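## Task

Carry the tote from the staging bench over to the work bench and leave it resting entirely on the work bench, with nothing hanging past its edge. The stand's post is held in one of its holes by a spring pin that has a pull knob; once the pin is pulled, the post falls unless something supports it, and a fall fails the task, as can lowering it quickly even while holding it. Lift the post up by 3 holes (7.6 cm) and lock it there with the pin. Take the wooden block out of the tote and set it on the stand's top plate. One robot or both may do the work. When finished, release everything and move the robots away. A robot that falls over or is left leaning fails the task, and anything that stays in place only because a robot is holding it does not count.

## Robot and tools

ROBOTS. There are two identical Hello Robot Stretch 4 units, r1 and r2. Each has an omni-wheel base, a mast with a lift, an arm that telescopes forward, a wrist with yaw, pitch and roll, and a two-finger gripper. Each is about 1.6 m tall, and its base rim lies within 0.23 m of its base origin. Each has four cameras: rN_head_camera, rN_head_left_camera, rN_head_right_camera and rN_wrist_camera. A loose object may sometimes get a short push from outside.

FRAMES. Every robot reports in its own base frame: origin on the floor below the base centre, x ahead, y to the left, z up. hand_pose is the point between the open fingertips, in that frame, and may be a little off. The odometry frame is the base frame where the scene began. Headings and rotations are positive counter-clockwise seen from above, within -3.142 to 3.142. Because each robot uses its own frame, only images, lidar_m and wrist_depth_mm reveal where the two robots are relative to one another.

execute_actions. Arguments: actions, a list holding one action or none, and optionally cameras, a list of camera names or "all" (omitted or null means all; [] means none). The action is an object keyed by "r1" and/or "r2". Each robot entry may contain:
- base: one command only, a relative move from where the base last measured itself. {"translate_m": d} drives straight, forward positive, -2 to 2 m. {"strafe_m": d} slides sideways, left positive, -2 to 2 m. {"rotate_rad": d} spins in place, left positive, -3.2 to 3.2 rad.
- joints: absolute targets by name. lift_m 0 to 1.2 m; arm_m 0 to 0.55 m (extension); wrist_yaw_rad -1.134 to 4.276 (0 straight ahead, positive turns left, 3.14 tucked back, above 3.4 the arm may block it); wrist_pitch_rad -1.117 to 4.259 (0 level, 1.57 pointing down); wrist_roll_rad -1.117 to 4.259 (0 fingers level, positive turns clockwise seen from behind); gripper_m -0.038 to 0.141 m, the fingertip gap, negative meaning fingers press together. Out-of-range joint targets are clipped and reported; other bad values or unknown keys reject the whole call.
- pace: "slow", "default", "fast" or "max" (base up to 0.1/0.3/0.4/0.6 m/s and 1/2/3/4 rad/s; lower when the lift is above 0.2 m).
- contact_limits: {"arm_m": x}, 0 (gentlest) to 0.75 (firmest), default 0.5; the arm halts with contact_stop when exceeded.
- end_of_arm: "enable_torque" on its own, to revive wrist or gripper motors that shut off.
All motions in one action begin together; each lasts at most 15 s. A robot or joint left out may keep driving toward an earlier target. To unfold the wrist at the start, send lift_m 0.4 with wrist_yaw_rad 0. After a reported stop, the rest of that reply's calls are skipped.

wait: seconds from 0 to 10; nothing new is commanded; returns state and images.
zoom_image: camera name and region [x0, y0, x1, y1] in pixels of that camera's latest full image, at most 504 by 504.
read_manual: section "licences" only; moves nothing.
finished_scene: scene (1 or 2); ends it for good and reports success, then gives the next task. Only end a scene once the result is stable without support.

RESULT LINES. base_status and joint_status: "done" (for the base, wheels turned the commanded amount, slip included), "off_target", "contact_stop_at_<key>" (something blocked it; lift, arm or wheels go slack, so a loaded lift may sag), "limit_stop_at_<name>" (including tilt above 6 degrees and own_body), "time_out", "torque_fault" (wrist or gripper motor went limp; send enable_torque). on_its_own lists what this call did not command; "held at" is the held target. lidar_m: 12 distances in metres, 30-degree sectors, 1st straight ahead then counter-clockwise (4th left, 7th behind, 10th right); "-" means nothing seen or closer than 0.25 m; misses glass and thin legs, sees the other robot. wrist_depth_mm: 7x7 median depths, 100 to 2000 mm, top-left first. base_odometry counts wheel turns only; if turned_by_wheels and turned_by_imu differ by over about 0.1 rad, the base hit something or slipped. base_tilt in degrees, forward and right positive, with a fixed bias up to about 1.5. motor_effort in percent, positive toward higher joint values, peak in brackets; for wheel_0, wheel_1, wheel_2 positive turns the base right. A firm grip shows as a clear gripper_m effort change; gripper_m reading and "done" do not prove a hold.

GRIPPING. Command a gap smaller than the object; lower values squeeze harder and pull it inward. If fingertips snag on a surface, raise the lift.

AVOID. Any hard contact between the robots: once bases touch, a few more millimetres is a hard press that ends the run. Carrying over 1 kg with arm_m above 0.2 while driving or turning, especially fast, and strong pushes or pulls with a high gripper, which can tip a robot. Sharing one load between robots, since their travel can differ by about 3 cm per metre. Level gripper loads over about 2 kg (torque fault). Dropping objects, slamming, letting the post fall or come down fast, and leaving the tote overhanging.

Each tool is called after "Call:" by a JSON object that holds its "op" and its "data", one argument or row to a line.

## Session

Call:
{"op": "execute_actions", "data": {
  "actions": []
}}

Scene clock: 0.00 s.
r1.base_odometry: x=+0.000 y=+0.000 heading=+0.000 (m, m, rad; r1's odometry frame)
r1.turned_by_wheels: +0.000 (rad since the last result)
r1.turned_by_imu: +0.000 (rad since the last result)
r1.base_tilt: forward=-0.2 right=-0.9 (deg)
r1.lidar_m: 2.39 1.83 1.30 1.75 1.78 1.57 4.14 1.35 0.92 0.83 0.85 1.12
r1.base_status: not commanded
r1.joint_positions: lift_m=+0.222 arm_m=+0.002 wrist_yaw_rad=+3.166 wrist_pitch_rad=+0.001 wrist_roll_rad=-0.011 gripper_m=+0.057
r1.joint_status: not commanded
r1.motor_effort: lift_m=+20 arm_m=+0 wrist_yaw_rad=+0 wrist_pitch_rad=-6 wrist_roll_rad=+0 gripper_m=-4 wheel_0=+0 wheel_1=+0 wheel_2=+0 (%)
r1.hand_pose: x=-0.1173 y=+0.0803 z=+0.3994 quat_wxyz=(-0.012, -0.001, -0.006, +1.000) (m; r1's base frame)
r1.wrist_depth_mm: - 144 232 - - - - / - 111 142 - - - - / - 112 141 - - - - / - 123 152 - - - - / 144 147 - - - - - / 220 1708 220 1756 213 1661 1618 / 218 1098 1042 163 1025 1042 1118
r2.base_odometry: x=+0.000 y=+0.000 heading=+0.000 (m, m, rad; r2's odometry frame)
r2.turned_by_wheels: +0.000 (rad since the last result)
r2.turned_by_imu: +0.000 (rad since the last result)
r2.base_tilt: forward=-0.1 right=-0.3 (deg)
r2.lidar_m: 0.92 0.95 1.30 4.16 1.48 1.08 1.03 1.07 1.50 4.06 1.73 2.12
r2.base_status: not commanded
r2.joint_positions: lift_m=+0.122 arm_m=-0.002 wrist_yaw_rad=+3.066 wrist_pitch_rad=+0.007 wrist_roll_rad=+0.005 gripper_m=+0.057
r2.joint_status: not commanded
r2.motor_effort: lift_m=+18 arm_m=+0 wrist_yaw_rad=+1 wrist_pitch_rad=-8 wrist_roll_rad=+0 gripper_m=-6 wheel_0=+0 wheel_1=-1 wheel_2=+1 (%)
r2.hand_pose: x=-0.1125 y=+0.1090 z=+0.2978 quat_wxyz=(+0.038, -0.003, +0.003, +0.999) (m; r2's base frame)
r2.wrist_depth_mm: 135 202 1160 1229 1229 1229 1308 / 113 137 1182 1205 1205 1229 1308 / 108 136 1182 1182 1255 1229 1308 / 119 141 1138 1182 1229 1255 1281 / 133 1118 1118 1182 1182 1229 1255 / 1060 1098 1138 1182 1138 1182 1229 / 946 820 831 891 798 878 854
pictures: r1_head_camera, r1_head_left_camera, r1_head_right_camera, r1_wrist_camera, r2_head_camera, r2_head_left_camera, r2_head_right_camera, r2_wrist_camera
camera_calibration (this result's frames):
r1_wrist_camera: T_world_to_cam=[[-0.0676651, 0.997708, -0.000249226, -0.0802917], [-0.026285, -0.00203237, -0.999652, 0.457877], [-0.997362, -0.0676351, 0.0263623, 0.10442], [0, 0, 0, 1]] pos_world=[0.110747, 0.0881008, 0.454945]
r2_wrist_camera: T_world_to_cam=[[0.128722, 0.991133, -0.0329554, -0.0983712], [-0.0344378, -0.0287442, -0.998993, 0.361912], [-0.991083, 0.129727, 0.0304324, 0.0898189], [0, 0, 0, 1]] pos_world=[0.114144, 0.0962498, 0.355572]
Images, in order (width x height): r1_head_camera 420x560, r1_head_left_camera 420x672, r1_head_right_camera 420x672, r1_wrist_camera 616x392, r2_head_camera 420x560, r2_head_left_camera 420x672, r2_head_right_camera 420x672, r2_wrist_camera 616x392.

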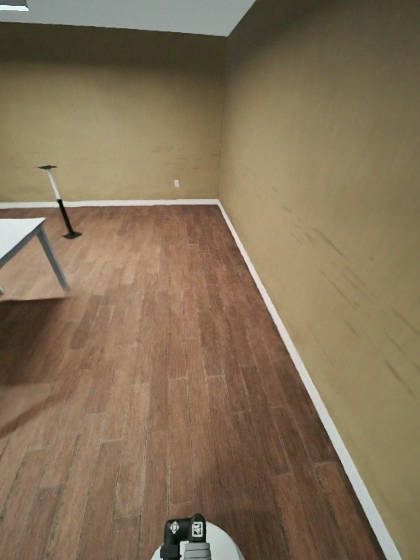

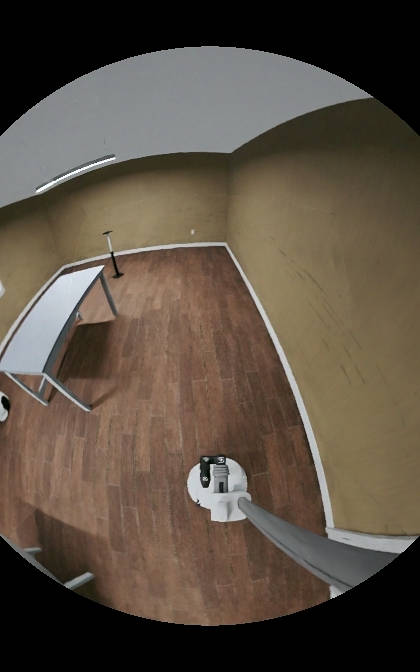

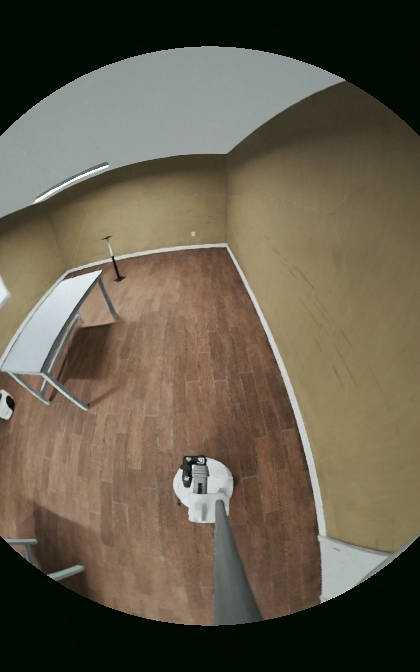

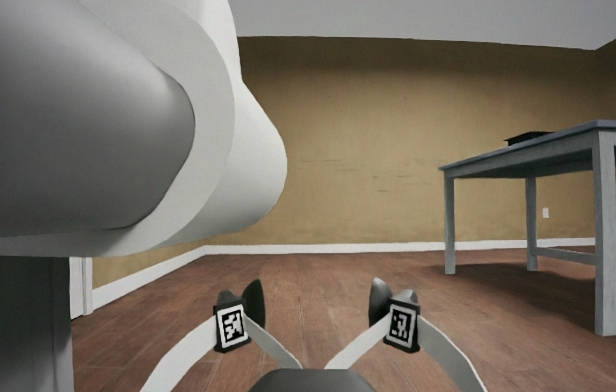

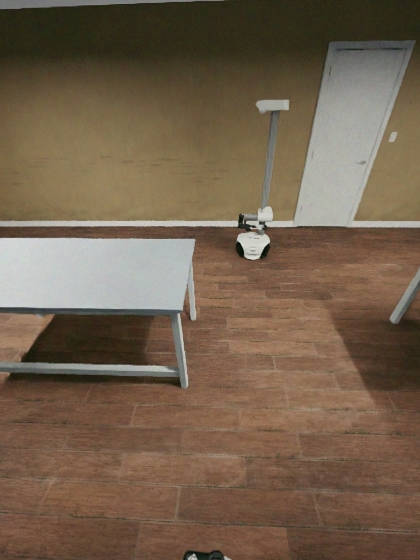

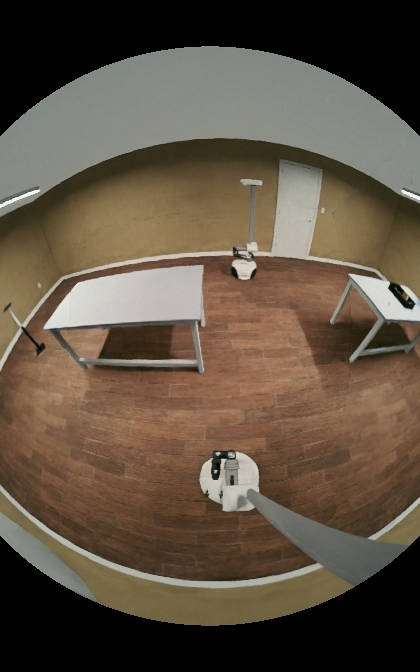

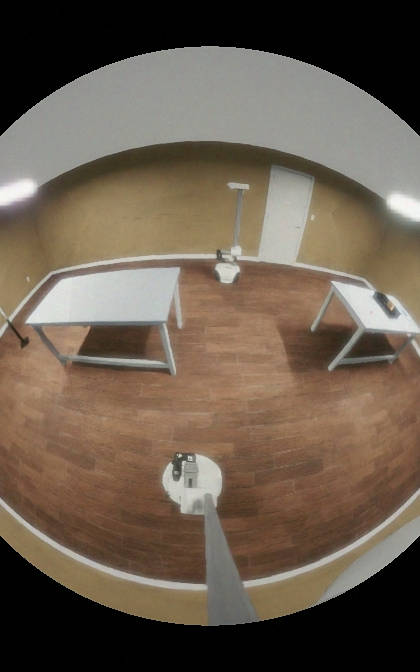

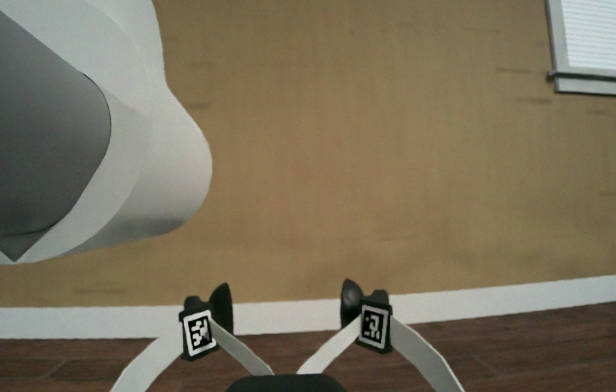

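Call:
{"op": "execute_actions", "data": {
  "actions": [
    {"r2":{"base":{"strafe_m":-2.0},"pace":"max"},"r1":{"base":{"translate_m":-1.85},"pace":"max"}}
  ],
  "cameras": []
}}

Call:
{"op": "execute_actions", "data": {
  "actions": [
    {"r2":{"base":{"translate_m":0.3},"pace":"fast","joints":{"lift_m":1.08,"wrist_yaw_rad":0,"wrist_pitch_rad":0.9,"gripper_m":0.08}},"r1":{"base":{"rotate_rad":1.67},"pace":"fast","joints":{"lift_m":1.08,"wrist_yaw_rad":0,"wrist_pitch_rad":0.6,"gripper_m":0.08}}}
  ],
  "cameras": ["r1_head_camera","r1_wrist_camera","r2_head_camera","r2_wrist_camera"]
}}

Scene clock: 5.30 s.
r1.base_odometry: x=-1.850 y=+0.000 heading=+0.000 (m, m, rad; r1's odometry frame)
r1.turned_by_wheels: +0.000 (rad since the last result)
r1.turned_by_imu: +0.011 (rad since the last result)
r1.base_tilt: forward=-0.4 right=-1.0 (deg)
r1.lidar_m: 3.02 2.65 1.00 0.91 0.96 2.44 2.23 1.68 1.11 1.01 1.02 1.32
r1.base_status: done
r1.joint_positions: lift_m=+0.222 arm_m=+0.002 wrist_yaw_rad=+3.166 wrist_pitch_rad=+0.001 wrist_roll_rad=-0.011 gripper_m=+0.057
r1.joint_status: not commanded
r1.motor_effort: lift_m=+20(20) arm_m=+0(0) wrist_yaw_rad=+0(0) wrist_pitch_rad=-5(5) wrist_roll_rad=+0(0) gripper_m=-3(3) wheel_0=+0(9) wheel_1=+1(7) wheel_2=-1(14) (%)
r1.hand_pose: x=-0.1173 y=+0.0803 z=+0.3993 quat_wxyz=(-0.012, -0.001, -0.006, +1.000) (m; r1's base frame)
r1.wrist_depth_mm: - 144 232 - - - - / - 112 142 - - - - / - 112 140 - - - - / - 123 152 - - - - / 144 147 - - - - - / 220 1708 221 1808 213 1708 1661 / 217 1098 1025 163 1025 1060 1098
r2.base_odometry: x=+0.000 y=-2.000 heading=+0.000 (m, m, rad; r2's odometry frame)
r2.turned_by_wheels: +0.000 (rad since the last result)
r2.turned_by_imu: +0.008 (rad since the last result)
r2.base_tilt: forward=-0.3 right=-0.1 (deg)
r2.lidar_m: 0.90 0.94 2.39 3.79 1.48 1.06 1.03 1.08 1.49 2.51 1.32 0.92
r2.base_status: done
r2.joint_positions: lift_m=+0.122 arm_m=-0.002 wrist_yaw_rad=+3.066 wrist_pitch_rad=+0.007 wrist_roll_rad=+0.005 gripper_m=+0.057
r2.joint_status: not commanded
r2.motor_effort: lift_m=+19(18) arm_m=+0(0) wrist_yaw_rad=+3(2) wrist_pitch_rad=-8(8) wrist_roll_rad=+0(0) gripper_m=-4(5) wheel_0=-1(16) wheel_1=+3(16) wheel_2=+0(1) (%)
r2.hand_pose: x=-0.1125 y=+0.1090 z=+0.2978 quat_wxyz=(+0.038, -0.003, +0.003, +0.999) (m; r2's base frame)
r2.wrist_depth_mm: 135 202 1205 1229 1229 1281 1255 / 113 137 1160 1205 1229 1255 1281 / 108 136 1182 1182 1205 1255 1255 / 119 141 1160 1182 1205 1229 1255 / 133 1098 1118 1160 1182 1229 1255 / 1060 1098 1118 1160 1098 1182 1255 / 946 820 831 878 809 866 854
pictures: none
No camera images: the call's "cameras" was empty. Leave "cameras" out to get every camera's image.

Scene clock: 8.53 s.
r1.base_odometry: x=-1.850 y=+0.000 heading=+1.670 (m, m, rad; r1's odometry frame)
r1.turned_by_wheels: +1.670 (rad since the last result)
r1.turned_by_imu: +1.678 (rad since the last result)
r1.base_tilt: forward=-0.2 right=-1.2 (deg)
r1.lidar_m: 0.91 0.97 2.35 2.26 1.48 1.06 1.02 1.06 1.44 3.76 2.65 0.97
r1.base_status: done
r1.joint_positions: lift_m=+1.080 arm_m=+0.002 wrist_yaw_rad=+0.000 wrist_pitch_rad=+0.602 wrist_roll_rad=-0.011 gripper_m=+0.080
r1.joint_status: all done
r1.motor_effort: lift_m=+24(24) arm_m=+0(0) wrist_yaw_rad=+0(6) wrist_pitch_rad=-4(3) wrist_roll_rad=+0(0) gripper_m=-3(5) wheel_0=-2(9) wheel_1=+0(8) wheel_2=+0(10) (%)
r1.hand_pose: x=+0.4111 y=-0.0873 z=+1.0947 quat_wxyz=(+0.955, -0.005, +0.296, +0.002) (m; r1's base frame)
r1.wrist_depth_mm: - - - - - - - / - - - - - - - / - 1255 1160 1205 1182 1160 - / 960 976 960 931 931 891 904 / 1042 1808 1808 1708 1708 1708 960 / 1499 1576 222 1618 218 1499 1430 / 1397 1366 1336 157 1308 1229 1336
r2.base_odometry: x=+0.300 y=-2.000 heading=+0.001 (m, m, rad; r2's odometry frame)
r2.turned_by_wheels: +0.000 (rad since the last result)
r2.turned_by_imu: +0.001 (rad since the last result)
r2.base_tilt: forward=-0.2 right=+0.0 (deg)
r2.lidar_m: 0.59 0.63 2.29 2.51 1.92 1.41 1.34 1.41 1.91 2.50 0.89 0.65
r2.base_status: done
r2.joint_positions: lift_m=+0.135 arm_m=-0.002 wrist_yaw_rad=+2.812 wrist_pitch_rad=+0.264 wrist_roll_rad=+0.005 gripper_m=+0.080
r2.joint_status: lift_m limit_stop_at_own_body (moved +0.013 of +0.958); wrist_yaw_rad limit_stop_at_own_body (moved -0.254 of -3.066); wrist_pitch_rad limit_stop_at_own_body (moved +0.257 of +0.893); the others done
r2.on_its_own: wrist_yaw_rad is held at +2.812, not at your +0.000, since a limit_stop_at_own_body; wrist_pitch_rad is held at +0.262, not at your +0.900, since a limit_stop_at_own_body; lift_m is slack since a limit_stop_at_own_body (your +1.080 is given up); arm_m is slack since a limit_stop_at_own_body
r2.motor_effort: lift_m=+18(22) arm_m=+0(0) wrist_yaw_rad=+2(4) wrist_pitch_rad=-7(8) wrist_roll_rad=+0(0) gripper_m=-2(1) wheel_0=+3(9) wheel_1=+2(9) wheel_2=+0(11) (%)
r2.hand_pose: x=-0.0666 y=+0.1729 z=+0.2378 quat_wxyz=(+0.163, -0.130, +0.024, +0.978) (m; r2's base frame)
r2.wrist_depth_mm: 216 1255 1336 1464 1576 1756 1983 / 250 1281 1397 1499 1661 1808 - / 1255 1308 1397 1576 1708 1921 - / 1308 1366 1430 1537 1576 1576 1537 / 1025 1008 991 976 960 960 946 / 707 291 668 707 213 691 661 / 217 200 204 209 517 525 530
pictures: r1_head_camera, r1_wrist_camera, r2_head_camera, r2_wrist_camera
camera_calibration (this result's frames):
r1_wrist_camera: T_world_to_cam=[[0.03572, -0.999061, -0.0245327, -0.0674399], [-0.543061, 0.00120289, -0.839693, 1.20409], [0.838933, 0.0433166, -0.542508, 0.479306], [0, 0, 0, 1]] pos_world=[0.254196, -0.0895868, 1.26944]
r2_wrist_camera: T_world_to_cam=[[0.380004, 0.924803, -0.0183265, -0.144865], [0.201081, -0.101931, -0.974257, 0.327801], [-0.902864, 0.366536, -0.224694, 0.15443], [0, 0, 0, 1]] pos_world=[0.128564, 0.110781, 0.351408]
Images, in order (width x height): r1_head_camera 420x560, r1_wrist_camera 616x392, r2_head_camera 420x560, r2_wrist_camera 616x392.

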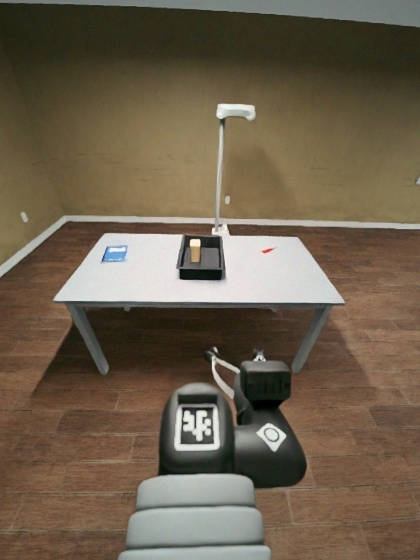

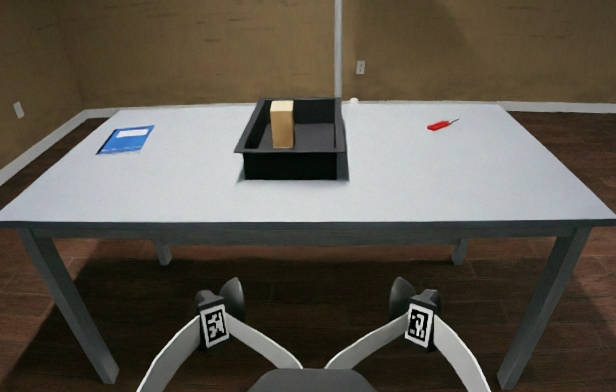

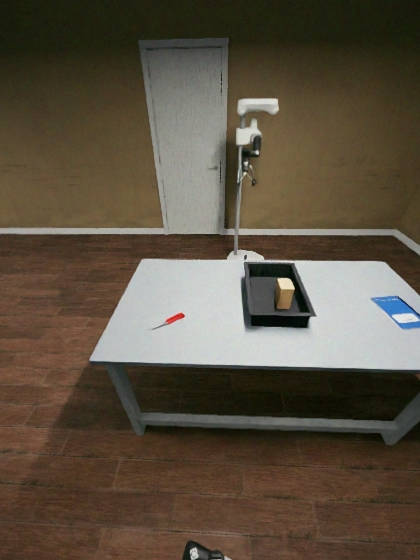

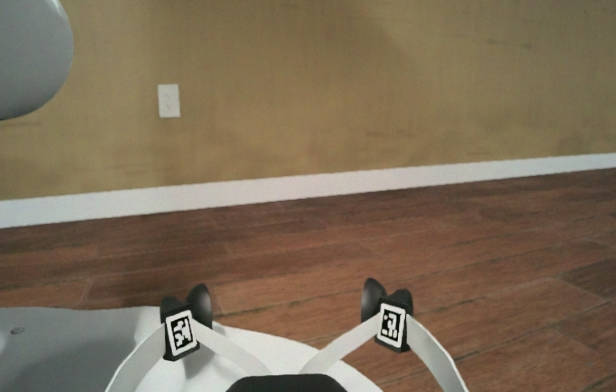

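Call:
{"op": "execute_actions", "data": {
  "actions": [
    {"r2":{"base":{"strafe_m":-0.175},"pace":"fast","joints":{"lift_m":1.08,"wrist_yaw_rad":0,"wrist_pitch_rad":0,"arm_m":0.0}},"r1":{"base":{"translate_m":0.6},"pace":"fast","joints":{"wrist_pitch_rad":1.57,"wrist_roll_rad":1.57}}}
  ],
  "cameras": []
}}

Call:
{"op": "execute_actions", "data": {
  "actions": [
    {"r2":{"base":{"translate_m":0.29},"pace":"fast","joints":{"wrist_pitch_rad":1.57,"wrist_roll_rad":1.57}},"r1":{"base":{"strafe_m":0.09},"pace":"fast","joints":{"arm_m":0.35}}}
  ],
  "cameras": []
}}

Call:
{"op": "execute_actions", "data": {
  "actions": [
    {"r2":{"pace":"fast","joints":{"arm_m":0.36,"lift_m":1.0}},"r1":{"base":{"rotate_rad":-0.025},"joints":{"lift_m":1.0}}}
  ],
  "cameras": ["r1_head_camera","r1_wrist_camera","r2_head_camera","r2_wrist_camera"]
}}

Scene clock: 12.50 s.
r1.base_odometry: x=-1.909 y=+0.597 heading=+1.670 (m, m, rad; r1's odometry frame)
r1.turned_by_wheels: +0.000 (rad since the last result)
r1.turned_by_imu: -0.003 (rad since the last result)
r1.base_tilt: forward=-0.3 right=-1.2 (deg)
r1.lidar_m: 0.32 0.34 0.50 2.25 2.33 1.71 1.62 1.65 2.32 2.46 0.48 0.37
r1.base_status: done
r1.joint_positions: lift_m=+1.080 arm_m=+0.002 wrist_yaw_rad=+0.000 wrist_pitch_rad=+1.570 wrist_roll_rad=+1.570 gripper_m=+0.080
r1.joint_status: all done
r1.motor_effort: lift_m=+24(24) arm_m=+0(0) wrist_yaw_rad=+0(1) wrist_pitch_rad=+1(5) wrist_roll_rad=+1(5) gripper_m=-2(2) wheel_0=-1(6) wheel_1=-1(6) wheel_2=-1(11) (%)
r1.hand_pose: x=+0.1736 y=-0.0874 z=+0.9695 quat_wxyz=(+0.501, +0.500, +0.500, -0.499) (m; r1's base frame)
r1.wrist_depth_mm: 452 452 1205 1205 1160 1182 1182 / 449 445 1205 1205 1182 1182 1182 / 445 442 1182 1182 1160 1182 1160 / 442 439 1182 1160 976 1182 1138 / 439 439 1182 1008 976 683 382 / 436 433 223 1182 218 1160 1160 / 436 433 1205 158 1182 1182 1138
r2.base_odometry: x=+0.300 y=-2.175 heading=+0.001 (m, m, rad; r2's odometry frame)
r2.turned_by_wheels: +0.000 (rad since the last result)
r2.turned_by_imu: +0.002 (rad since the last result)
r2.base_tilt: forward=-0.2 right=+0.0 (deg)
r2.lidar_m: 0.60 0.64 0.90 2.66 1.93 1.40 1.32 1.38 1.93 2.33 0.91 0.66
r2.base_status: done
r2.joint_positions: lift_m=+1.080 arm_m=-0.001 wrist_yaw_rad=+0.000 wrist_pitch_rad=+0.003 wrist_roll_rad=+0.005 gripper_m=+0.080
r2.joint_status: all done
r2.motor_effort: lift_m=+22(25) arm_m=+7(7) wrist_yaw_rad=+1(3) wrist_pitch_rad=-9(16) wrist_roll_rad=+0(0) gripper_m=+0(1) wheel_0=+2(14) wheel_1=+0(13) wheel_2=+0(1) (%)
r2.hand_pose: x=+0.4582 y=-0.0873 z=+1.2572 quat_wxyz=(+1.000, +0.003, +0.001, +0.000) (m; r2's base frame)
r2.wrist_depth_mm: - - - - - - - / - - - - - - - / - - - - - - - / - - - - - - - / - - - - - - - / - - - - 212 - - / - - - 1499 - - -
pictures: none
No camera images: the call's "cameras" was empty. Leave "cameras" out to get every camera's image.

Scene clock: 14.83 s.
r1.base_odometry: x=-1.999 y=+0.588 heading=+1.669 (m, m, rad; r1's odometry frame)
r1.turned_by_wheels: +0.000 (rad since the last result)
r1.turned_by_imu: +0.000 (rad since the last result)
r1.base_tilt: forward=-0.4 right=-1.2 (deg)
r1.lidar_m: 0.32 0.33 0.46 2.15 2.25 1.69 1.63 1.67 2.34 2.57 0.46 0.36
r1.base_status: done
r1.joint_positions: lift_m=+1.080 arm_m=+0.349 wrist_yaw_rad=+0.000 wrist_pitch_rad=+1.570 wrist_roll_rad=+1.570 gripper_m=+0.080
r1.joint_status: all done
r1.motor_effort: lift_m=+24(24) arm_m=+7(6) wrist_yaw_rad=+0(0) wrist_pitch_rad=+0(1) wrist_roll_rad=+1(1) gripper_m=-4(2) wheel_0=-1(8) wheel_1=-3(9) wheel_2=-1(5) (%)
r1.hand_pose: x=+0.5201 y=-0.0874 z=+0.9695 quat_wxyz=(+0.501, +0.500, +0.500, -0.499) (m; r1's base frame)
r1.wrist_depth_mm: 445 452 442 439 436 1160 1182 / 445 445 436 433 433 1182 1205 / 387 397 349 347 433 1182 1182 / 433 439 433 430 430 960 1138 / 439 433 433 424 427 976 931 / 315 407 224 424 219 960 960 / 314 394 387 158 421 1138 1138
r2.base_odometry: x=+0.590 y=-2.174 heading=+0.001 (m, m, rad; r2's odometry frame)
r2.turned_by_wheels: +0.000 (rad since the last result)
r2.turned_by_imu: +0.001 (rad since the last result)
r2.base_tilt: forward=-0.1 right=+0.0 (deg)
r2.lidar_m: 0.33 0.35 0.47 2.35 2.32 1.72 1.62 1.69 2.33 2.32 0.49 0.37
r2.base_status: done
r2.joint_positions: lift_m=+1.080 arm_m=-0.001 wrist_yaw_rad=+0.000 wrist_pitch_rad=+1.570 wrist_roll_rad=+1.570 gripper_m=+0.080
r2.joint_status: all done
r2.motor_effort: lift_m=+21(21) arm_m=+7(7) wrist_yaw_rad=+2(2) wrist_pitch_rad=+0(0) wrist_roll_rad=+2(6) gripper_m=-3(4) wheel_0=+5(8) wheel_1=+3(10) wheel_2=-3(13) (%)
r2.hand_pose: x=+0.1700 y=-0.0874 z=+0.9695 quat_wxyz=(+0.501, +0.500, +0.500, -0.499) (m; r2's base frame)
r2.wrist_depth_mm: 427 433 1182 1182 1229 1255 1229 / 424 427 1205 1205 1182 1229 1229 / 421 427 1182 1229 1205 1229 1229 / 418 424 1160 1182 1205 1205 1229 / 418 418 1160 976 976 521 345 / 410 415 1160 976 213 1205 1205 / 410 418 960 1160 1182 1182 1205
pictures: none
No camera images: the call's "cameras" was empty. Leave "cameras" out to get every camera's image.

Scene clock: 16.67 s.
r1.base_odometry: x=-1.999 y=+0.588 heading=+1.645 (m, m, rad; r1's odometry frame)
r1.turned_by_wheels: -0.025 (rad since the last result)
r1.turned_by_imu: -0.024 (rad since the last result)
r1.base_tilt: forward=-0.1 right=-1.0 (deg)
r1.lidar_m: 0.34 0.35 0.48 2.17 2.24 1.72 1.63 1.67 2.27 2.56 0.48 0.34
r1.base_status: done
r1.joint_positions: lift_m=+1.000 arm_m=+0.349 wrist_yaw_rad=+0.000 wrist_pitch_rad=+1.570 wrist_roll_rad=+1.570 gripper_m=+0.080
r1.joint_status: all done
r1.motor_effort: lift_m=+18(21) arm_m=+7(7) wrist_yaw_rad=+0(0) wrist_pitch_rad=+1(1) wrist_roll_rad=+1(1) gripper_m=-2(2) wheel_0=+2(1) wheel_1=+2(3) wheel_2=+1(3) (%)
r1.hand_pose: x=+0.5201 y=-0.0874 z=+0.8900 quat_wxyz=(+0.501, +0.500, +0.500, -0.499) (m; r1's base frame)
r1.wrist_depth_mm: 366 364 359 359 355 359 1098 / 366 364 359 357 355 353 1098 / 274 273 268 267 355 349 1078 / 362 357 351 349 351 351 891 / 355 355 351 351 349 347 866 / 349 351 223 347 218 347 866 / 285 349 349 158 347 343 1078
r2.base_odometry: x=+0.590 y=-2.174 heading=+0.001 (m, m, rad; r2's odometry frame)
r2.turned_by_wheels: +0.000 (rad since the last result)
r2.turned_by_imu: +0.001 (rad since the last result)
r2.base_tilt: forward=-0.1 right=+0.0 (deg)
r2.lidar_m: 0.32 0.34 0.50 2.35 2.31 1.70 1.63 1.71 2.34 2.31 0.47 0.36
r2.base_status: not commanded
r2.joint_positions: lift_m=+1.000 arm_m=+0.359 wrist_yaw_rad=+0.000 wrist_pitch_rad=+1.570 wrist_roll_rad=+1.570 gripper_m=+0.080
r2.joint_status: all done
r2.motor_effort: lift_m=+15(18) arm_m=+7(8) wrist_yaw_rad=+1(2) wrist_pitch_rad=-1(1) wrist_roll_rad=+1(2) gripper_m=-4(2) wheel_0=+5(5) wheel_1=+4(3) wheel_2=-3(3) (%)
r2.hand_pose: x=+0.5299 y=-0.0874 z=+0.8900 quat_wxyz=(+0.501, +0.500, +0.500, -0.499) (m; r2's base frame)
r2.wrist_depth_mm: 343 349 353 355 359 1160 1182 / 343 345 351 355 357 1138 1160 / 278 315 325 353 357 364 1138 / 221 287 343 349 355 357 1160 / 220 334 342 347 349 355 931 / 332 334 340 345 213 353 917 / 330 330 336 255 347 353 1160
pictures: r1_head_camera, r1_wrist_camera, r2_head_camera, r2_wrist_camera
camera_calibration (this result's frames):
r1_wrist_camera: T_world_to_cam=[[-0.998975, 0.00997312, -0.0441474, 0.567354], [0.0111988, 0.999556, -0.027604, 0.167674], [0.0438525, -0.0280702, -0.998644, 1.09006], [0, 0, 0, 1]] pos_world=[0.517093, -0.14266, 1.11826]
r2_wrist_camera: T_world_to_cam=[[-0.998294, 0.0267268, 0.0519139, 0.470561], [0.0247194, 0.998936, -0.0389334, 0.174012], [-0.0528992, -0.0375837, -0.997892, 1.13734], [0, 0, 0, 1]] pos_world=[0.525622, -0.143658, 1.11729]
Images, in order (width x height): r1_head_camera 420x560, r1_wrist_camera 616x392, r2_head_camera 420x560, r2_wrist_camera 616x392.

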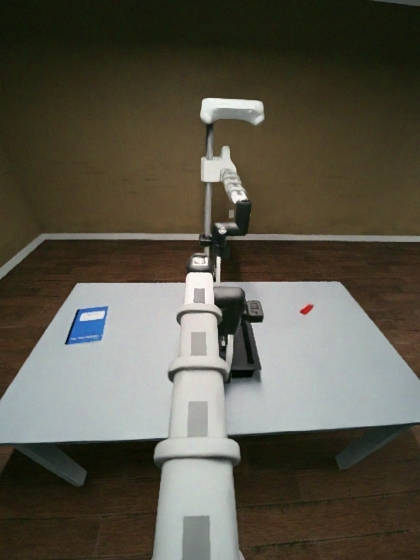

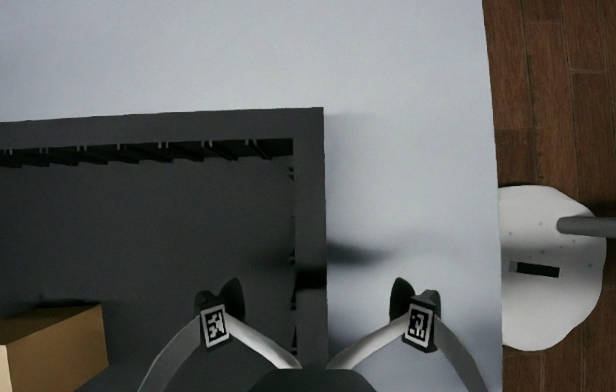

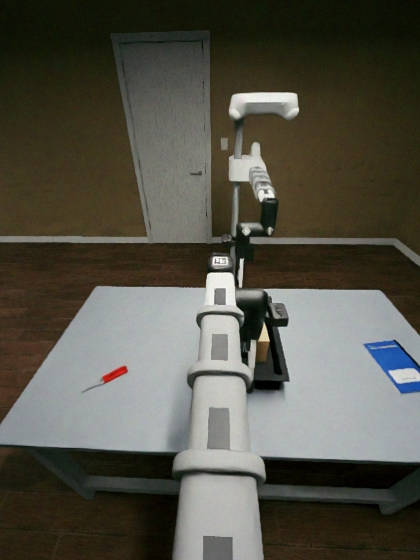

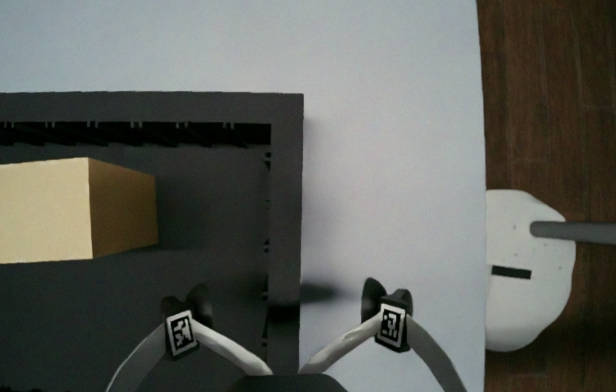

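Call:
{"op": "execute_actions", "data": {
  "actions": [
    {"r2":{"base":{"strafe_m":-0.018},"joints":{"lift_m":0.932,"arm_m":0.369}},"r1":{"base":{"strafe_m":0.025},"joints":{"lift_m":0.927,"arm_m":0.362}}}
  ],
  "cameras": []
}}

Call:
{"op": "execute_actions", "data": {
  "actions": [
    {"r2":{"joints":{"gripper_m":-0.03}},"r1":{"joints":{"gripper_m":-0.03}}}
  ],
  "cameras": ["r1_wrist_camera","r2_wrist_camera"]
}}

Scene clock: 18.17 s.
r1.base_odometry: x=-2.024 y=+0.586 heading=+1.645 (m, m, rad; r1's odometry frame)
r1.turned_by_wheels: +0.000 (rad since the last result)
r1.turned_by_imu: +0.000 (rad since the last result)
r1.base_tilt: forward=-0.3 right=-0.9 (deg)
r1.lidar_m: 0.32 0.37 0.49 2.14 2.23 1.75 1.63 1.66 2.30 2.56 0.48 0.35
r1.base_status: done
r1.joint_positions: lift_m=+0.927 arm_m=+0.361 wrist_yaw_rad=+0.000 wrist_pitch_rad=+1.570 wrist_roll_rad=+1.570 gripper_m=+0.080
r1.joint_status: all done
r1.motor_effort: lift_m=+17(20) arm_m=+7(8) wrist_yaw_rad=+0(0) wrist_pitch_rad=+2(0) wrist_roll_rad=+1(1) gripper_m=+0(1) wheel_0=+1(8) wheel_1=-2(8) wheel_2=+0(3) (%)
r1.hand_pose: x=+0.5320 y=-0.0874 z=+0.8170 quat_wxyz=(+0.501, +0.500, +0.500, -0.499) (m; r1's base frame)
r1.wrist_depth_mm: 290 244 198 196 282 283 1025 / 208 216 223 196 282 279 1042 / 285 283 282 195 282 278 1025 / 285 282 281 278 278 277 798 / 283 281 278 278 278 276 788 / 281 279 223 221 220 274 272 / 264 277 276 157 276 273 272
r2.base_odometry: x=+0.590 y=-2.192 heading=+0.001 (m, m, rad; r2's odometry frame)
r2.turned_by_wheels: +0.000 (rad since the last result)
r2.turned_by_imu: +0.001 (rad since the last result)
r2.base_tilt: forward=-0.3 right=+0.0 (deg)
r2.lidar_m: 0.31 0.33 0.48 2.40 2.35 1.71 1.61 1.70 2.33 2.31 0.47 0.34
r2.base_status: done
r2.joint_positions: lift_m=+0.932 arm_m=+0.368 wrist_yaw_rad=+0.000 wrist_pitch_rad=+1.570 wrist_roll_rad=+1.570 gripper_m=+0.080
r2.joint_status: all done
r2.motor_effort: lift_m=+14(16) arm_m=+7(8) wrist_yaw_rad=+3(1) wrist_pitch_rad=-1(0) wrist_roll_rad=+1(1) gripper_m=-2(0) wheel_0=+4(10) wheel_1=-3(9) wheel_2=+0(0) (%)
r2.hand_pose: x=+0.5389 y=-0.0874 z=+0.8220 quat_wxyz=(+0.501, +0.500, +0.500, -0.499) (m; r2's base frame)
r2.wrist_depth_mm: 278 281 285 286 290 296 1098 / 277 279 282 286 290 293 1098 / 220 232 229 196 287 290 1078 / 186 273 277 194 287 287 1060 / 172 262 276 193 283 287 854 / 192 270 272 192 213 286 831 / 265 267 270 190 281 285 960
pictures: none
No camera images: the call's "cameras" was empty. Leave "cameras" out to get every camera's image.

Scene clock: 19.97 s.
r1.base_odometry: x=-2.024 y=+0.586 heading=+1.645 (m, m, rad; r1's odometry frame)
r1.turned_by_wheels: +0.000 (rad since the last result)
r1.turned_by_imu: +0.001 (rad since the last result)
r1.base_tilt: forward=-0.3 right=-1.1 (deg)
r1.lidar_m: 0.32 0.35 0.48 2.14 2.22 1.72 1.62 1.65 2.30 2.62 0.48 0.35
r1.base_status: not commanded
r1.joint_positions: lift_m=+0.927 arm_m=+0.361 wrist_yaw_rad=+0.001 wrist_pitch_rad=+1.566 wrist_roll_rad=+1.570 gripper_m=-0.029
r1.joint_status: all done
r1.motor_effort: lift_m=+18(18) arm_m=+6(7) wrist_yaw_rad=-2(2) wrist_pitch_rad=+12(13) wrist_roll_rad=+1(2) gripper_m=-23(22) wheel_0=+2(1) wheel_1=-2(3) wheel_2=+0(0) (%)
r1.hand_pose: x=+0.5334 y=-0.0874 z=+0.8169 quat_wxyz=(+0.502, +0.501, +0.499, -0.498) (m; r1's base frame)
r1.wrist_depth_mm: 189 187 185 184 282 281 1025 / 206 217 223 191 283 279 1008 / 274 273 270 238 281 277 1008 / 274 271 270 267 277 274 274 / 274 272 270 266 277 273 276 / 272 272 268 189 276 274 273 / 262 270 180 181 180 272 270
r2.base_odometry: x=+0.590 y=-2.192 heading=+0.001 (m, m, rad; r2's odometry frame)
r2.turned_by_wheels: +0.000 (rad since the last result)
r2.turned_by_imu: +0.001 (rad since the last result)
r2.base_tilt: forward=-0.1 right=-0.2 (deg)
r2.lidar_m: 0.32 0.33 0.46 2.38 2.33 1.69 1.61 1.69 2.33 2.31 0.48 0.33
r2.base_status: not commanded
r2.joint_positions: lift_m=+0.932 arm_m=+0.368 wrist_yaw_rad=+0.000 wrist_pitch_rad=+1.565 wrist_roll_rad=+1.570 gripper_m=-0.029
r2.joint_status: all done
r2.motor_effort: lift_m=+16(16) arm_m=+7(7) wrist_yaw_rad=+1(1) wrist_pitch_rad=+13(12) wrist_roll_rad=+0(1) gripper_m=-16(17) wheel_0=+4(4) wheel_1=-3(3) wheel_2=+0(0) (%)
r2.hand_pose: x=+0.5403 y=-0.0874 z=+0.8219 quat_wxyz=(+0.502, +0.501, +0.499, -0.498) (m; r2's base frame)
r2.wrist_depth_mm: 279 281 285 287 289 294 1098 / 184 186 187 283 289 290 1060 / 216 228 225 190 286 290 1060 / 182 267 268 268 286 289 854 / 169 258 266 254 283 286 842 / 187 262 264 183 281 285 842 / 256 153 177 182 174 285 960
pictures: r1_wrist_camera, r2_wrist_camera
camera_calibration (this result's frames):
r1_wrist_camera: T_world_to_cam=[[-0.998801, 0.00929693, -0.0480592, 0.580476], [0.0106301, 0.999564, -0.0275592, 0.165774], [0.047782, -0.028037, -0.998464, 1.01426], [0, 0, 0, 1]] pos_world=[0.529555, -0.142662, 1.04517]
r2_wrist_camera: T_world_to_cam=[[-0.998499, 0.0270631, 0.0476245, 0.488142], [0.025223, 0.998928, -0.0388236, 0.170742], [-0.0486241, -0.0375641, -0.998111, 1.06786], [0, 0, 0, 1]] pos_world=[0.535026, -0.143657, 1.04922]
Images, in order (width x height): r1_wrist_camera 616x392, r2_wrist_camera 616x392.

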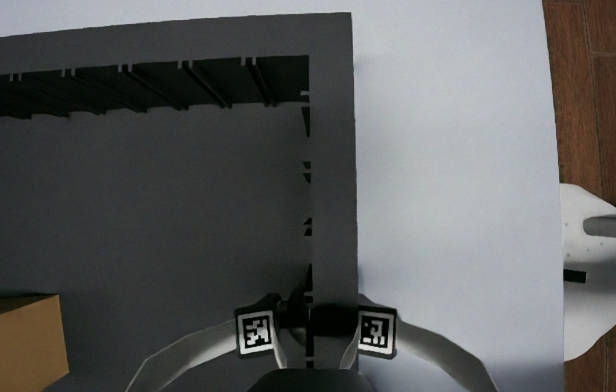

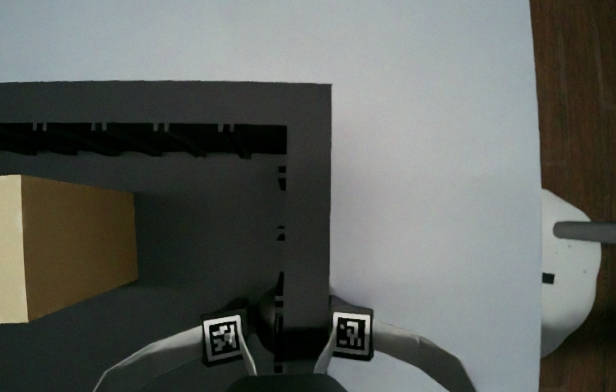

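Call:
{"op": "execute_actions", "data": {
  "actions": [
    {"r2":{"base":{"strafe_m":1.0},"joints":{"lift_m":1.002}},"r1":{"base":{"strafe_m":-1.0},"joints":{"lift_m":0.997}}}
  ],
  "cameras": ["r1_head_right_camera","r2_wrist_camera"]
}}

Scene clock: 24.90 s.
r1.base_odometry: x=-1.027 y=+0.661 heading=+1.645 (m, m, rad; r1's odometry frame)
r1.turned_by_wheels: +0.000 (rad since the last result)
r1.turned_by_imu: +0.008 (rad since the last result)
r1.base_tilt: forward=-0.3 right=-1.0 (deg)
r1.lidar_m: 0.49 0.37 0.48 1.34 2.36 1.68 1.58 1.68 2.28 1.64 1.62 0.54
r1.base_status: done
r1.joint_positions: lift_m=+0.997 arm_m=+0.361 wrist_yaw_rad=+0.004 wrist_pitch_rad=+1.558 wrist_roll_rad=+1.570 gripper_m=-0.029
r1.joint_status: all done
r1.on_its_own: wrist_pitch_rad is at rest, and its effort (+35) is outside its rest range (-23 to +23)
r1.motor_effort: lift_m=+25(24) arm_m=+3(6) wrist_yaw_rad=-11(11) wrist_pitch_rad=+35(35) wrist_roll_rad=+1(1) gripper_m=-25(24) wheel_0=+0(7) wheel_1=+1(7) wheel_2=+5(4) (%)
r1.hand_pose: x=+0.5363 y=-0.0874 z=+0.8864 quat_wxyz=(+0.504, +0.502, +0.498, -0.496) (m; r1's base frame)
r1.wrist_depth_mm: 188 186 183 182 1118 1078 1078 / 211 217 224 181 1098 1078 1078 / 274 271 271 181 1098 1078 1060 / 276 272 268 181 1118 1078 866 / 273 272 270 181 1098 866 878 / 274 271 267 180 1078 878 854 / 270 271 225 179 180 1025 1042
r2.base_odometry: x=+0.589 y=-1.193 heading=+0.001 (m, m, rad; r2's odometry frame)
r2.turned_by_wheels: +0.000 (rad since the last result)
r2.turned_by_imu: -0.001 (rad since the last result)
r2.base_tilt: forward=-0.1 right=+0.0 (deg)
r2.lidar_m: 0.51 3.22 1.37 1.40 2.36 1.70 1.62 1.72 2.35 1.35 0.48 0.45
r2.base_status: done
r2.joint_positions: lift_m=+1.002 arm_m=+0.368 wrist_yaw_rad=+0.004 wrist_pitch_rad=+1.556 wrist_roll_rad=+1.570 gripper_m=-0.029
r2.joint_status: all done
r2.on_its_own: wrist_pitch_rad is at rest, and its effort (+40) is outside its rest range (-23 to +23)
r2.motor_effort: lift_m=+23(25) arm_m=+4(6) wrist_yaw_rad=-8(10) wrist_pitch_rad=+40(40) wrist_roll_rad=+0(0) gripper_m=-16(19) wheel_0=-5(12) wheel_1=+2(13) wheel_2=+1(1) (%)
r2.hand_pose: x=+0.5439 y=-0.0874 z=+0.8914 quat_wxyz=(+0.505, +0.503, +0.497, -0.495) (m; r2's base frame)
r2.wrist_depth_mm: 351 357 357 359 362 362 1138 / 185 185 187 1118 676 1138 1118 / 224 213 224 195 1118 1138 1118 / 195 267 270 185 1098 976 1138 / 180 265 266 183 1138 904 917 / 258 260 204 180 1098 891 904 / 259 154 192 179 163 1098 1118
pictures: r1_head_right_camera, r2_wrist_camera
camera_calibration (this result's frames):
r2_wrist_camera: T_world_to_cam=[[-0.998997, 0.0237032, 0.0379839, 0.496966], [0.0222367, 0.999008, -0.0385754, 0.174742], [-0.0388606, -0.0376921, -0.998534, 1.1324], [0, 0, 0, 1]] pos_world=[0.536588, -0.143666, 1.11861]
Images, in order (width x height): r1_head_right_camera 420x672, r2_wrist_camera 616x392.

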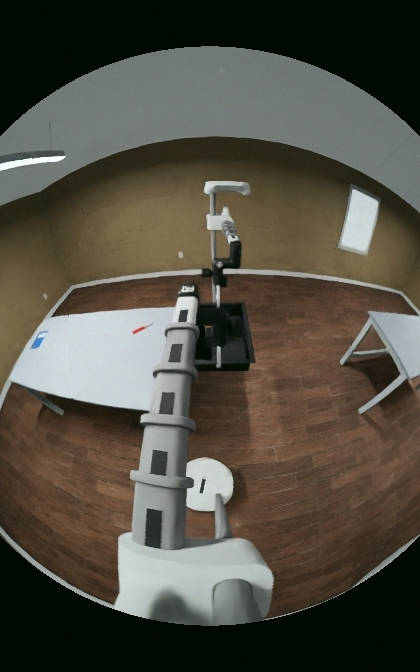

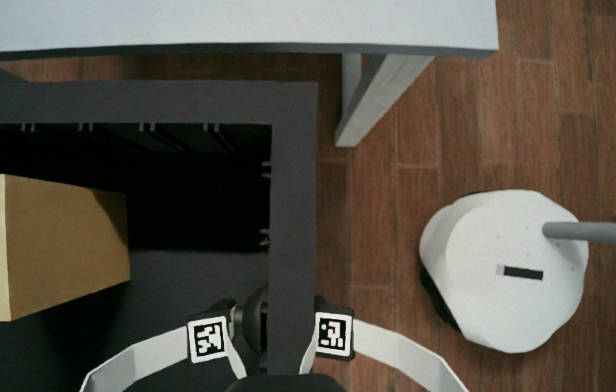

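Call:
{"op": "execute_actions", "data": {
  "actions": [
    {"r2":{"base":{"strafe_m":1.4}},"r1":{"base":{"strafe_m":-1.4},"joints":{"arm_m":0.397}}}
  ],
  "cameras": ["r1_head_right_camera","r2_wrist_camera","r2_head_left_camera"]
}}

Scene clock: 31.03 s.
r1.base_odometry: x=+0.369 y=+0.765 heading=+1.645 (m, m, rad; r1's odometry frame)
r1.turned_by_wheels: +0.000 (rad since the last result)
r1.turned_by_imu: +0.010 (rad since the last result)
r1.base_tilt: forward=-0.3 right=-1.0 (deg)
r1.lidar_m: 0.54 3.25 1.57 1.58 2.33 1.69 1.59 1.67 2.25 1.57 0.54 0.41
r1.base_status: done
r1.joint_positions: lift_m=+0.997 arm_m=+0.396 wrist_yaw_rad=+0.000 wrist_pitch_rad=+1.567 wrist_roll_rad=+1.570 gripper_m=-0.029
r1.joint_status: all done
r1.motor_effort: lift_m=+24(25) arm_m=+6(13) wrist_yaw_rad=+0(11) wrist_pitch_rad=+11(35) wrist_roll_rad=+2(1) gripper_m=-23(24) wheel_0=+0(7) wheel_1=+2(9) wheel_2=+0(5) (%)
r1.hand_pose: x=+0.5681 y=-0.0874 z=+0.8864 quat_wxyz=(+0.501, +0.501, +0.499, -0.499) (m; r1's base frame)
r1.wrist_depth_mm: 187 185 184 183 353 349 1078 / 214 216 225 191 349 349 1098 / 273 271 270 238 345 345 1098 / 272 271 270 267 345 866 878 / 272 270 268 227 1098 866 854 / 270 270 267 187 1078 904 866 / 264 271 181 181 180 1060 1042
r2.base_odometry: x=+0.588 y=+0.207 heading=+0.001 (m, m, rad; r2's odometry frame)
r2.turned_by_wheels: +0.000 (rad since the last result)
r2.turned_by_imu: -0.001 (rad since the last result)
r2.base_tilt: forward=-0.2 right=+0.0 (deg)
r2.lidar_m: 0.30 0.34 0.48 1.31 2.33 1.71 1.62 1.70 2.32 1.74 1.73 0.58
r2.base_status: done
r2.joint_positions: lift_m=+1.002 arm_m=+0.368 wrist_yaw_rad=+0.001 wrist_pitch_rad=+1.565 wrist_roll_rad=+1.570 gripper_m=-0.030
r2.joint_status: not commanded
r2.motor_effort: lift_m=+23(23) arm_m=+4(4) wrist_yaw_rad=+1(8) wrist_pitch_rad=+13(40) wrist_roll_rad=+0(0) gripper_m=-18(19) wheel_0=-3(14) wheel_1=+3(12) wheel_2=+0(1) (%)
r2.hand_pose: x=+0.5409 y=-0.0874 z=+0.8913 quat_wxyz=(+0.502, +0.501, +0.499, -0.498) (m; r2's base frame)
r2.wrist_depth_mm: 1078 1098 1118 1118 1138 1160 1138 / 183 185 186 1118 1138 1160 1138 / 219 220 224 186 1118 1138 1138 / 186 266 268 185 1098 976 1138 / 173 262 266 183 1138 904 931 / 191 259 204 180 661 931 904 / 256 157 186 179 169 353 1118
pictures: r1_head_right_camera, r2_head_left_camera, r2_wrist_camera
camera_calibration (this result's frames):
r2_wrist_camera: T_world_to_cam=[[-0.998514, 0.0267184, 0.0475068, 0.485462], [0.0248827, 0.998936, -0.0388211, 0.173606], [-0.0484935, -0.0375813, -0.998116, 1.1371], [0, 0, 0, 1]] pos_world=[0.535562, -0.143658, 1.11864]
Images, in order (width x height): r1_head_right_camera 420x672, r2_head_left_camera 420x672, r2_wrist_camera 616x392.

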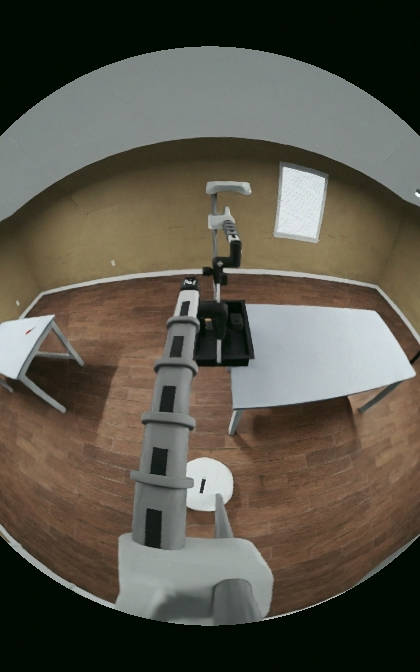

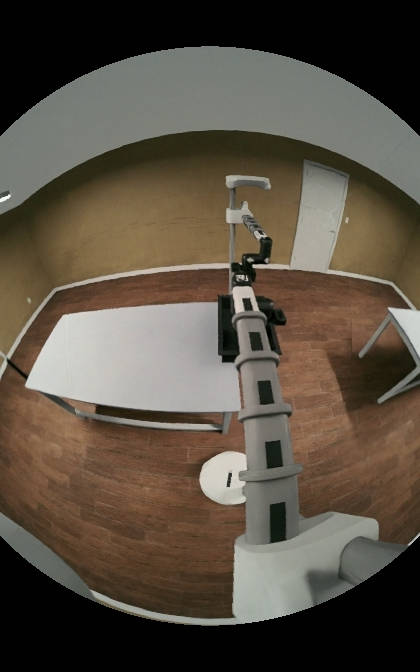

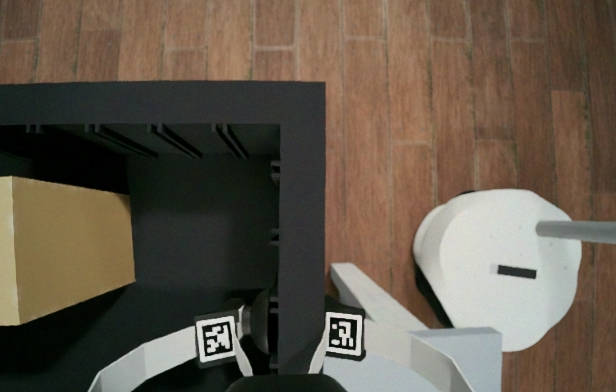

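Call:
{"op": "execute_actions", "data": {
  "actions": [
    {"r2":{"base":{"strafe_m":1.25}},"r1":{"base":{"strafe_m":-1.25},"joints":{"arm_m":0.405}}}
  ],
  "cameras": ["r1_head_right_camera","r1_wrist_camera","r2_head_left_camera"]
}}

Call:
{"op": "execute_actions", "data": {
  "actions": [
    {"r2":{"joints":{"lift_m":0.930},"pace":"slow"},"r1":{"joints":{"lift_m":0.925},"pace":"slow"}}
  ],
  "cameras": []
}}

Scene clock: 36.77 s.
r1.base_odometry: x=+1.616 y=+0.858 heading=+1.645 (m, m, rad; r1's odometry frame)
r1.turned_by_wheels: +0.000 (rad since the last result)
r1.turned_by_imu: +0.009 (rad since the last result)
r1.base_tilt: forward=-0.3 right=-1.1 (deg)
r1.lidar_m: 0.37 0.38 0.57 2.83 2.31 1.67 1.57 1.65 2.27 2.91 0.53 0.37
r1.base_status: done
r1.joint_positions: lift_m=+0.997 arm_m=+0.404 wrist_yaw_rad=+0.000 wrist_pitch_rad=+1.569 wrist_roll_rad=+1.570 gripper_m=-0.029
r1.joint_status: all done
r1.motor_effort: lift_m=+24(24) arm_m=+7(5) wrist_yaw_rad=+1(2) wrist_pitch_rad=+3(10) wrist_roll_rad=+1(1) gripper_m=-21(23) wheel_0=+0(10) wheel_1=+1(8) wheel_2=+0(1) (%)
r1.hand_pose: x=+0.5751 y=-0.0874 z=+0.8864 quat_wxyz=(+0.501, +0.500, +0.500, -0.499) (m; r1's base frame)
r1.wrist_depth_mm: 186 185 183 183 353 349 1098 / 213 221 225 191 349 349 1078 / 271 271 270 268 347 345 1078 / 271 270 268 267 349 347 878 / 271 270 268 266 345 342 866 / 268 271 266 189 343 342 866 / 264 267 179 180 181 340 1042
r2.base_odometry: x=+0.586 y=+1.457 heading=+0.001 (m, m, rad; r2's odometry frame)
r2.turned_by_wheels: +0.000 (rad since the last result)
r2.turned_by_imu: -0.001 (rad since the last result)
r2.base_tilt: forward=-0.2 right=+0.0 (deg)
r2.lidar_m: 0.31 0.33 1.52 2.72 2.38 1.66 1.63 1.70 2.35 2.96 0.46 0.33
r2.base_status: done
r2.joint_positions: lift_m=+1.002 arm_m=+0.368 wrist_yaw_rad=+0.000 wrist_pitch_rad=+1.569 wrist_roll_rad=+1.570 gripper_m=-0.030
r2.joint_status: not commanded
r2.motor_effort: lift_m=+23(23) arm_m=+4(4) wrist_yaw_rad=+2(0) wrist_pitch_rad=+1(12) wrist_roll_rad=+0(0) gripper_m=-17(20) wheel_0=-4(11) wheel_1=+3(12) wheel_2=+0(3) (%)
r2.hand_pose: x=+0.5397 y=-0.0874 z=+0.8913 quat_wxyz=(+0.501, +0.500, +0.500, -0.499) (m; r2's base frame)
r2.wrist_depth_mm: 345 349 349 355 359 364 1138 / 182 183 185 355 359 364 1160 / 213 216 222 185 355 364 1138 / 183 264 267 267 353 359 1160 / 169 255 265 257 355 355 917 / 175 260 262 181 349 355 917 / 254 156 177 178 175 351 1118
pictures: r1_head_right_camera, r1_wrist_camera, r2_head_left_camera
camera_calibration (this result's frames):
r1_wrist_camera: T_world_to_cam=[[-0.998949, 0.0107431, -0.0445669, 0.622549], [0.0119809, 0.999547, -0.0275991, 0.166506], [0.0442502, -0.028104, -0.998625, 1.08386], [0, 0, 0, 1]] pos_world=[0.571938, -0.142658, 1.11471]
Images, in order (width x height): r1_head_right_camera 420x672, r1_wrist_camera 616x392, r2_head_left_camera 420x672.

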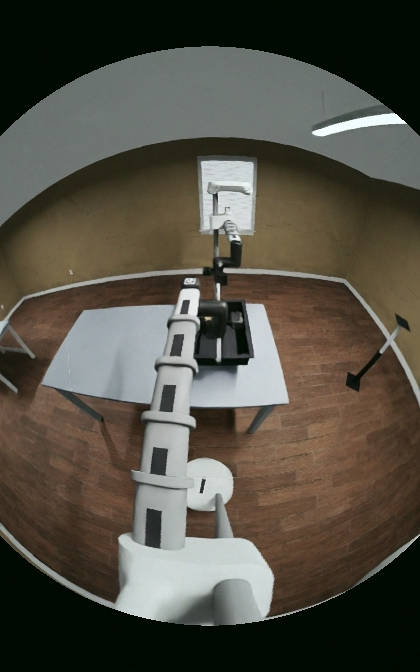

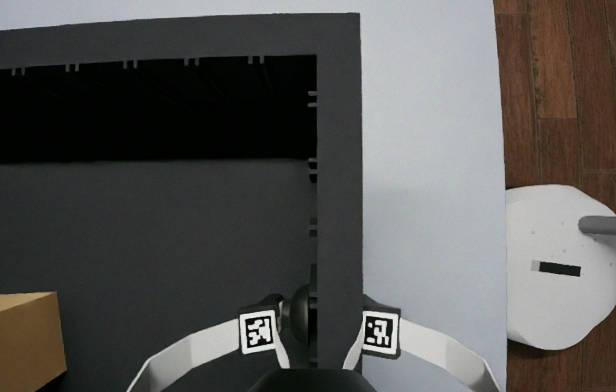

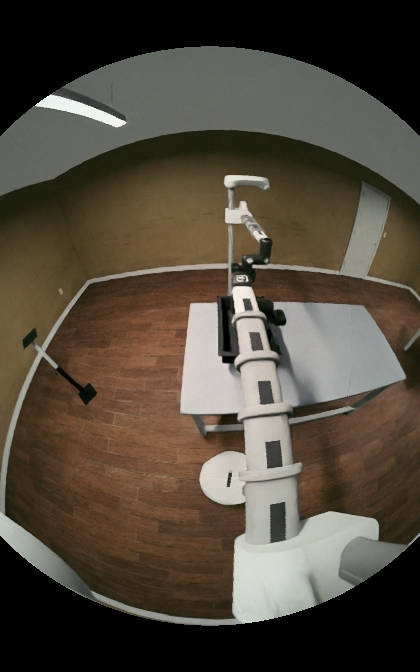

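Scene clock: 38.27 s.
r1.base_odometry: x=+1.616 y=+0.858 heading=+1.645 (m, m, rad; r1's odometry frame)
r1.turned_by_wheels: +0.000 (rad since the last result)
r1.turned_by_imu: +0.000 (rad since the last result)
r1.base_tilt: forward=-0.3 right=-0.8 (deg)
r1.lidar_m: 0.38 0.40 0.57 2.82 2.32 1.68 1.59 1.65 2.26 2.92 0.53 0.40
r1.base_status: not commanded
r1.joint_positions: lift_m=+0.925 arm_m=+0.404 wrist_yaw_rad=+0.000 wrist_pitch_rad=+1.569 wrist_roll_rad=+1.570 gripper_m=-0.029
r1.joint_status: all done
r1.motor_effort: lift_m=+19(22) arm_m=+7(7) wrist_yaw_rad=+1(1) wrist_pitch_rad=+3(2) wrist_roll_rad=+1(1) gripper_m=-21(21) wheel_0=+0(0) wheel_1=+1(1) wheel_2=+0(0) (%)
r1.hand_pose: x=+0.5751 y=-0.0874 z=+0.8149 quat_wxyz=(+0.501, +0.500, +0.500, -0.499) (m; r1's base frame)
r1.wrist_depth_mm: 186 186 184 183 279 278 1025 / 214 222 226 192 278 278 1025 / 273 272 270 268 277 276 1008 / 272 271 270 267 276 274 798 / 272 270 268 267 274 274 798 / 268 268 270 188 273 272 788 / 263 270 179 180 181 270 270
r2.base_odometry: x=+0.586 y=+1.457 heading=+0.001 (m, m, rad; r2's odometry frame)
r2.turned_by_wheels: +0.000 (rad since the last result)
r2.turned_by_imu: +0.001 (rad since the last result)
r2.base_tilt: forward=-0.3 right=-0.2 (deg)
r2.lidar_m: 0.30 0.32 1.51 2.75 2.35 1.70 1.63 1.71 2.33 2.99 0.46 0.33
r2.base_status: not commanded
r2.joint_positions: lift_m=+0.930 arm_m=+0.368 wrist_yaw_rad=+0.000 wrist_pitch_rad=+1.569 wrist_roll_rad=+1.570 gripper_m=-0.030
r2.joint_status: all done
r2.motor_effort: lift_m=+16(22) arm_m=+4(4) wrist_yaw_rad=+2(1) wrist_pitch_rad=+0(1) wrist_roll_rad=+0(0) gripper_m=-17(19) wheel_0=-4(3) wheel_1=+3(3) wheel_2=+0(0) (%)
r2.hand_pose: x=+0.5396 y=-0.0874 z=+0.8199 quat_wxyz=(+0.501, +0.500, +0.500, -0.499) (m; r2's base frame)
r2.wrist_depth_mm: 276 278 281 285 286 290 1078 / 181 182 185 282 286 289 1098 / 214 219 223 185 285 289 1078 / 182 264 266 266 282 285 854 / 169 255 264 257 282 285 535 / 176 260 260 181 278 282 559 / 254 156 177 178 174 281 282
pictures: none
No camera images: the call's "cameras" was empty. Leave "cameras" out to get every camera's image.


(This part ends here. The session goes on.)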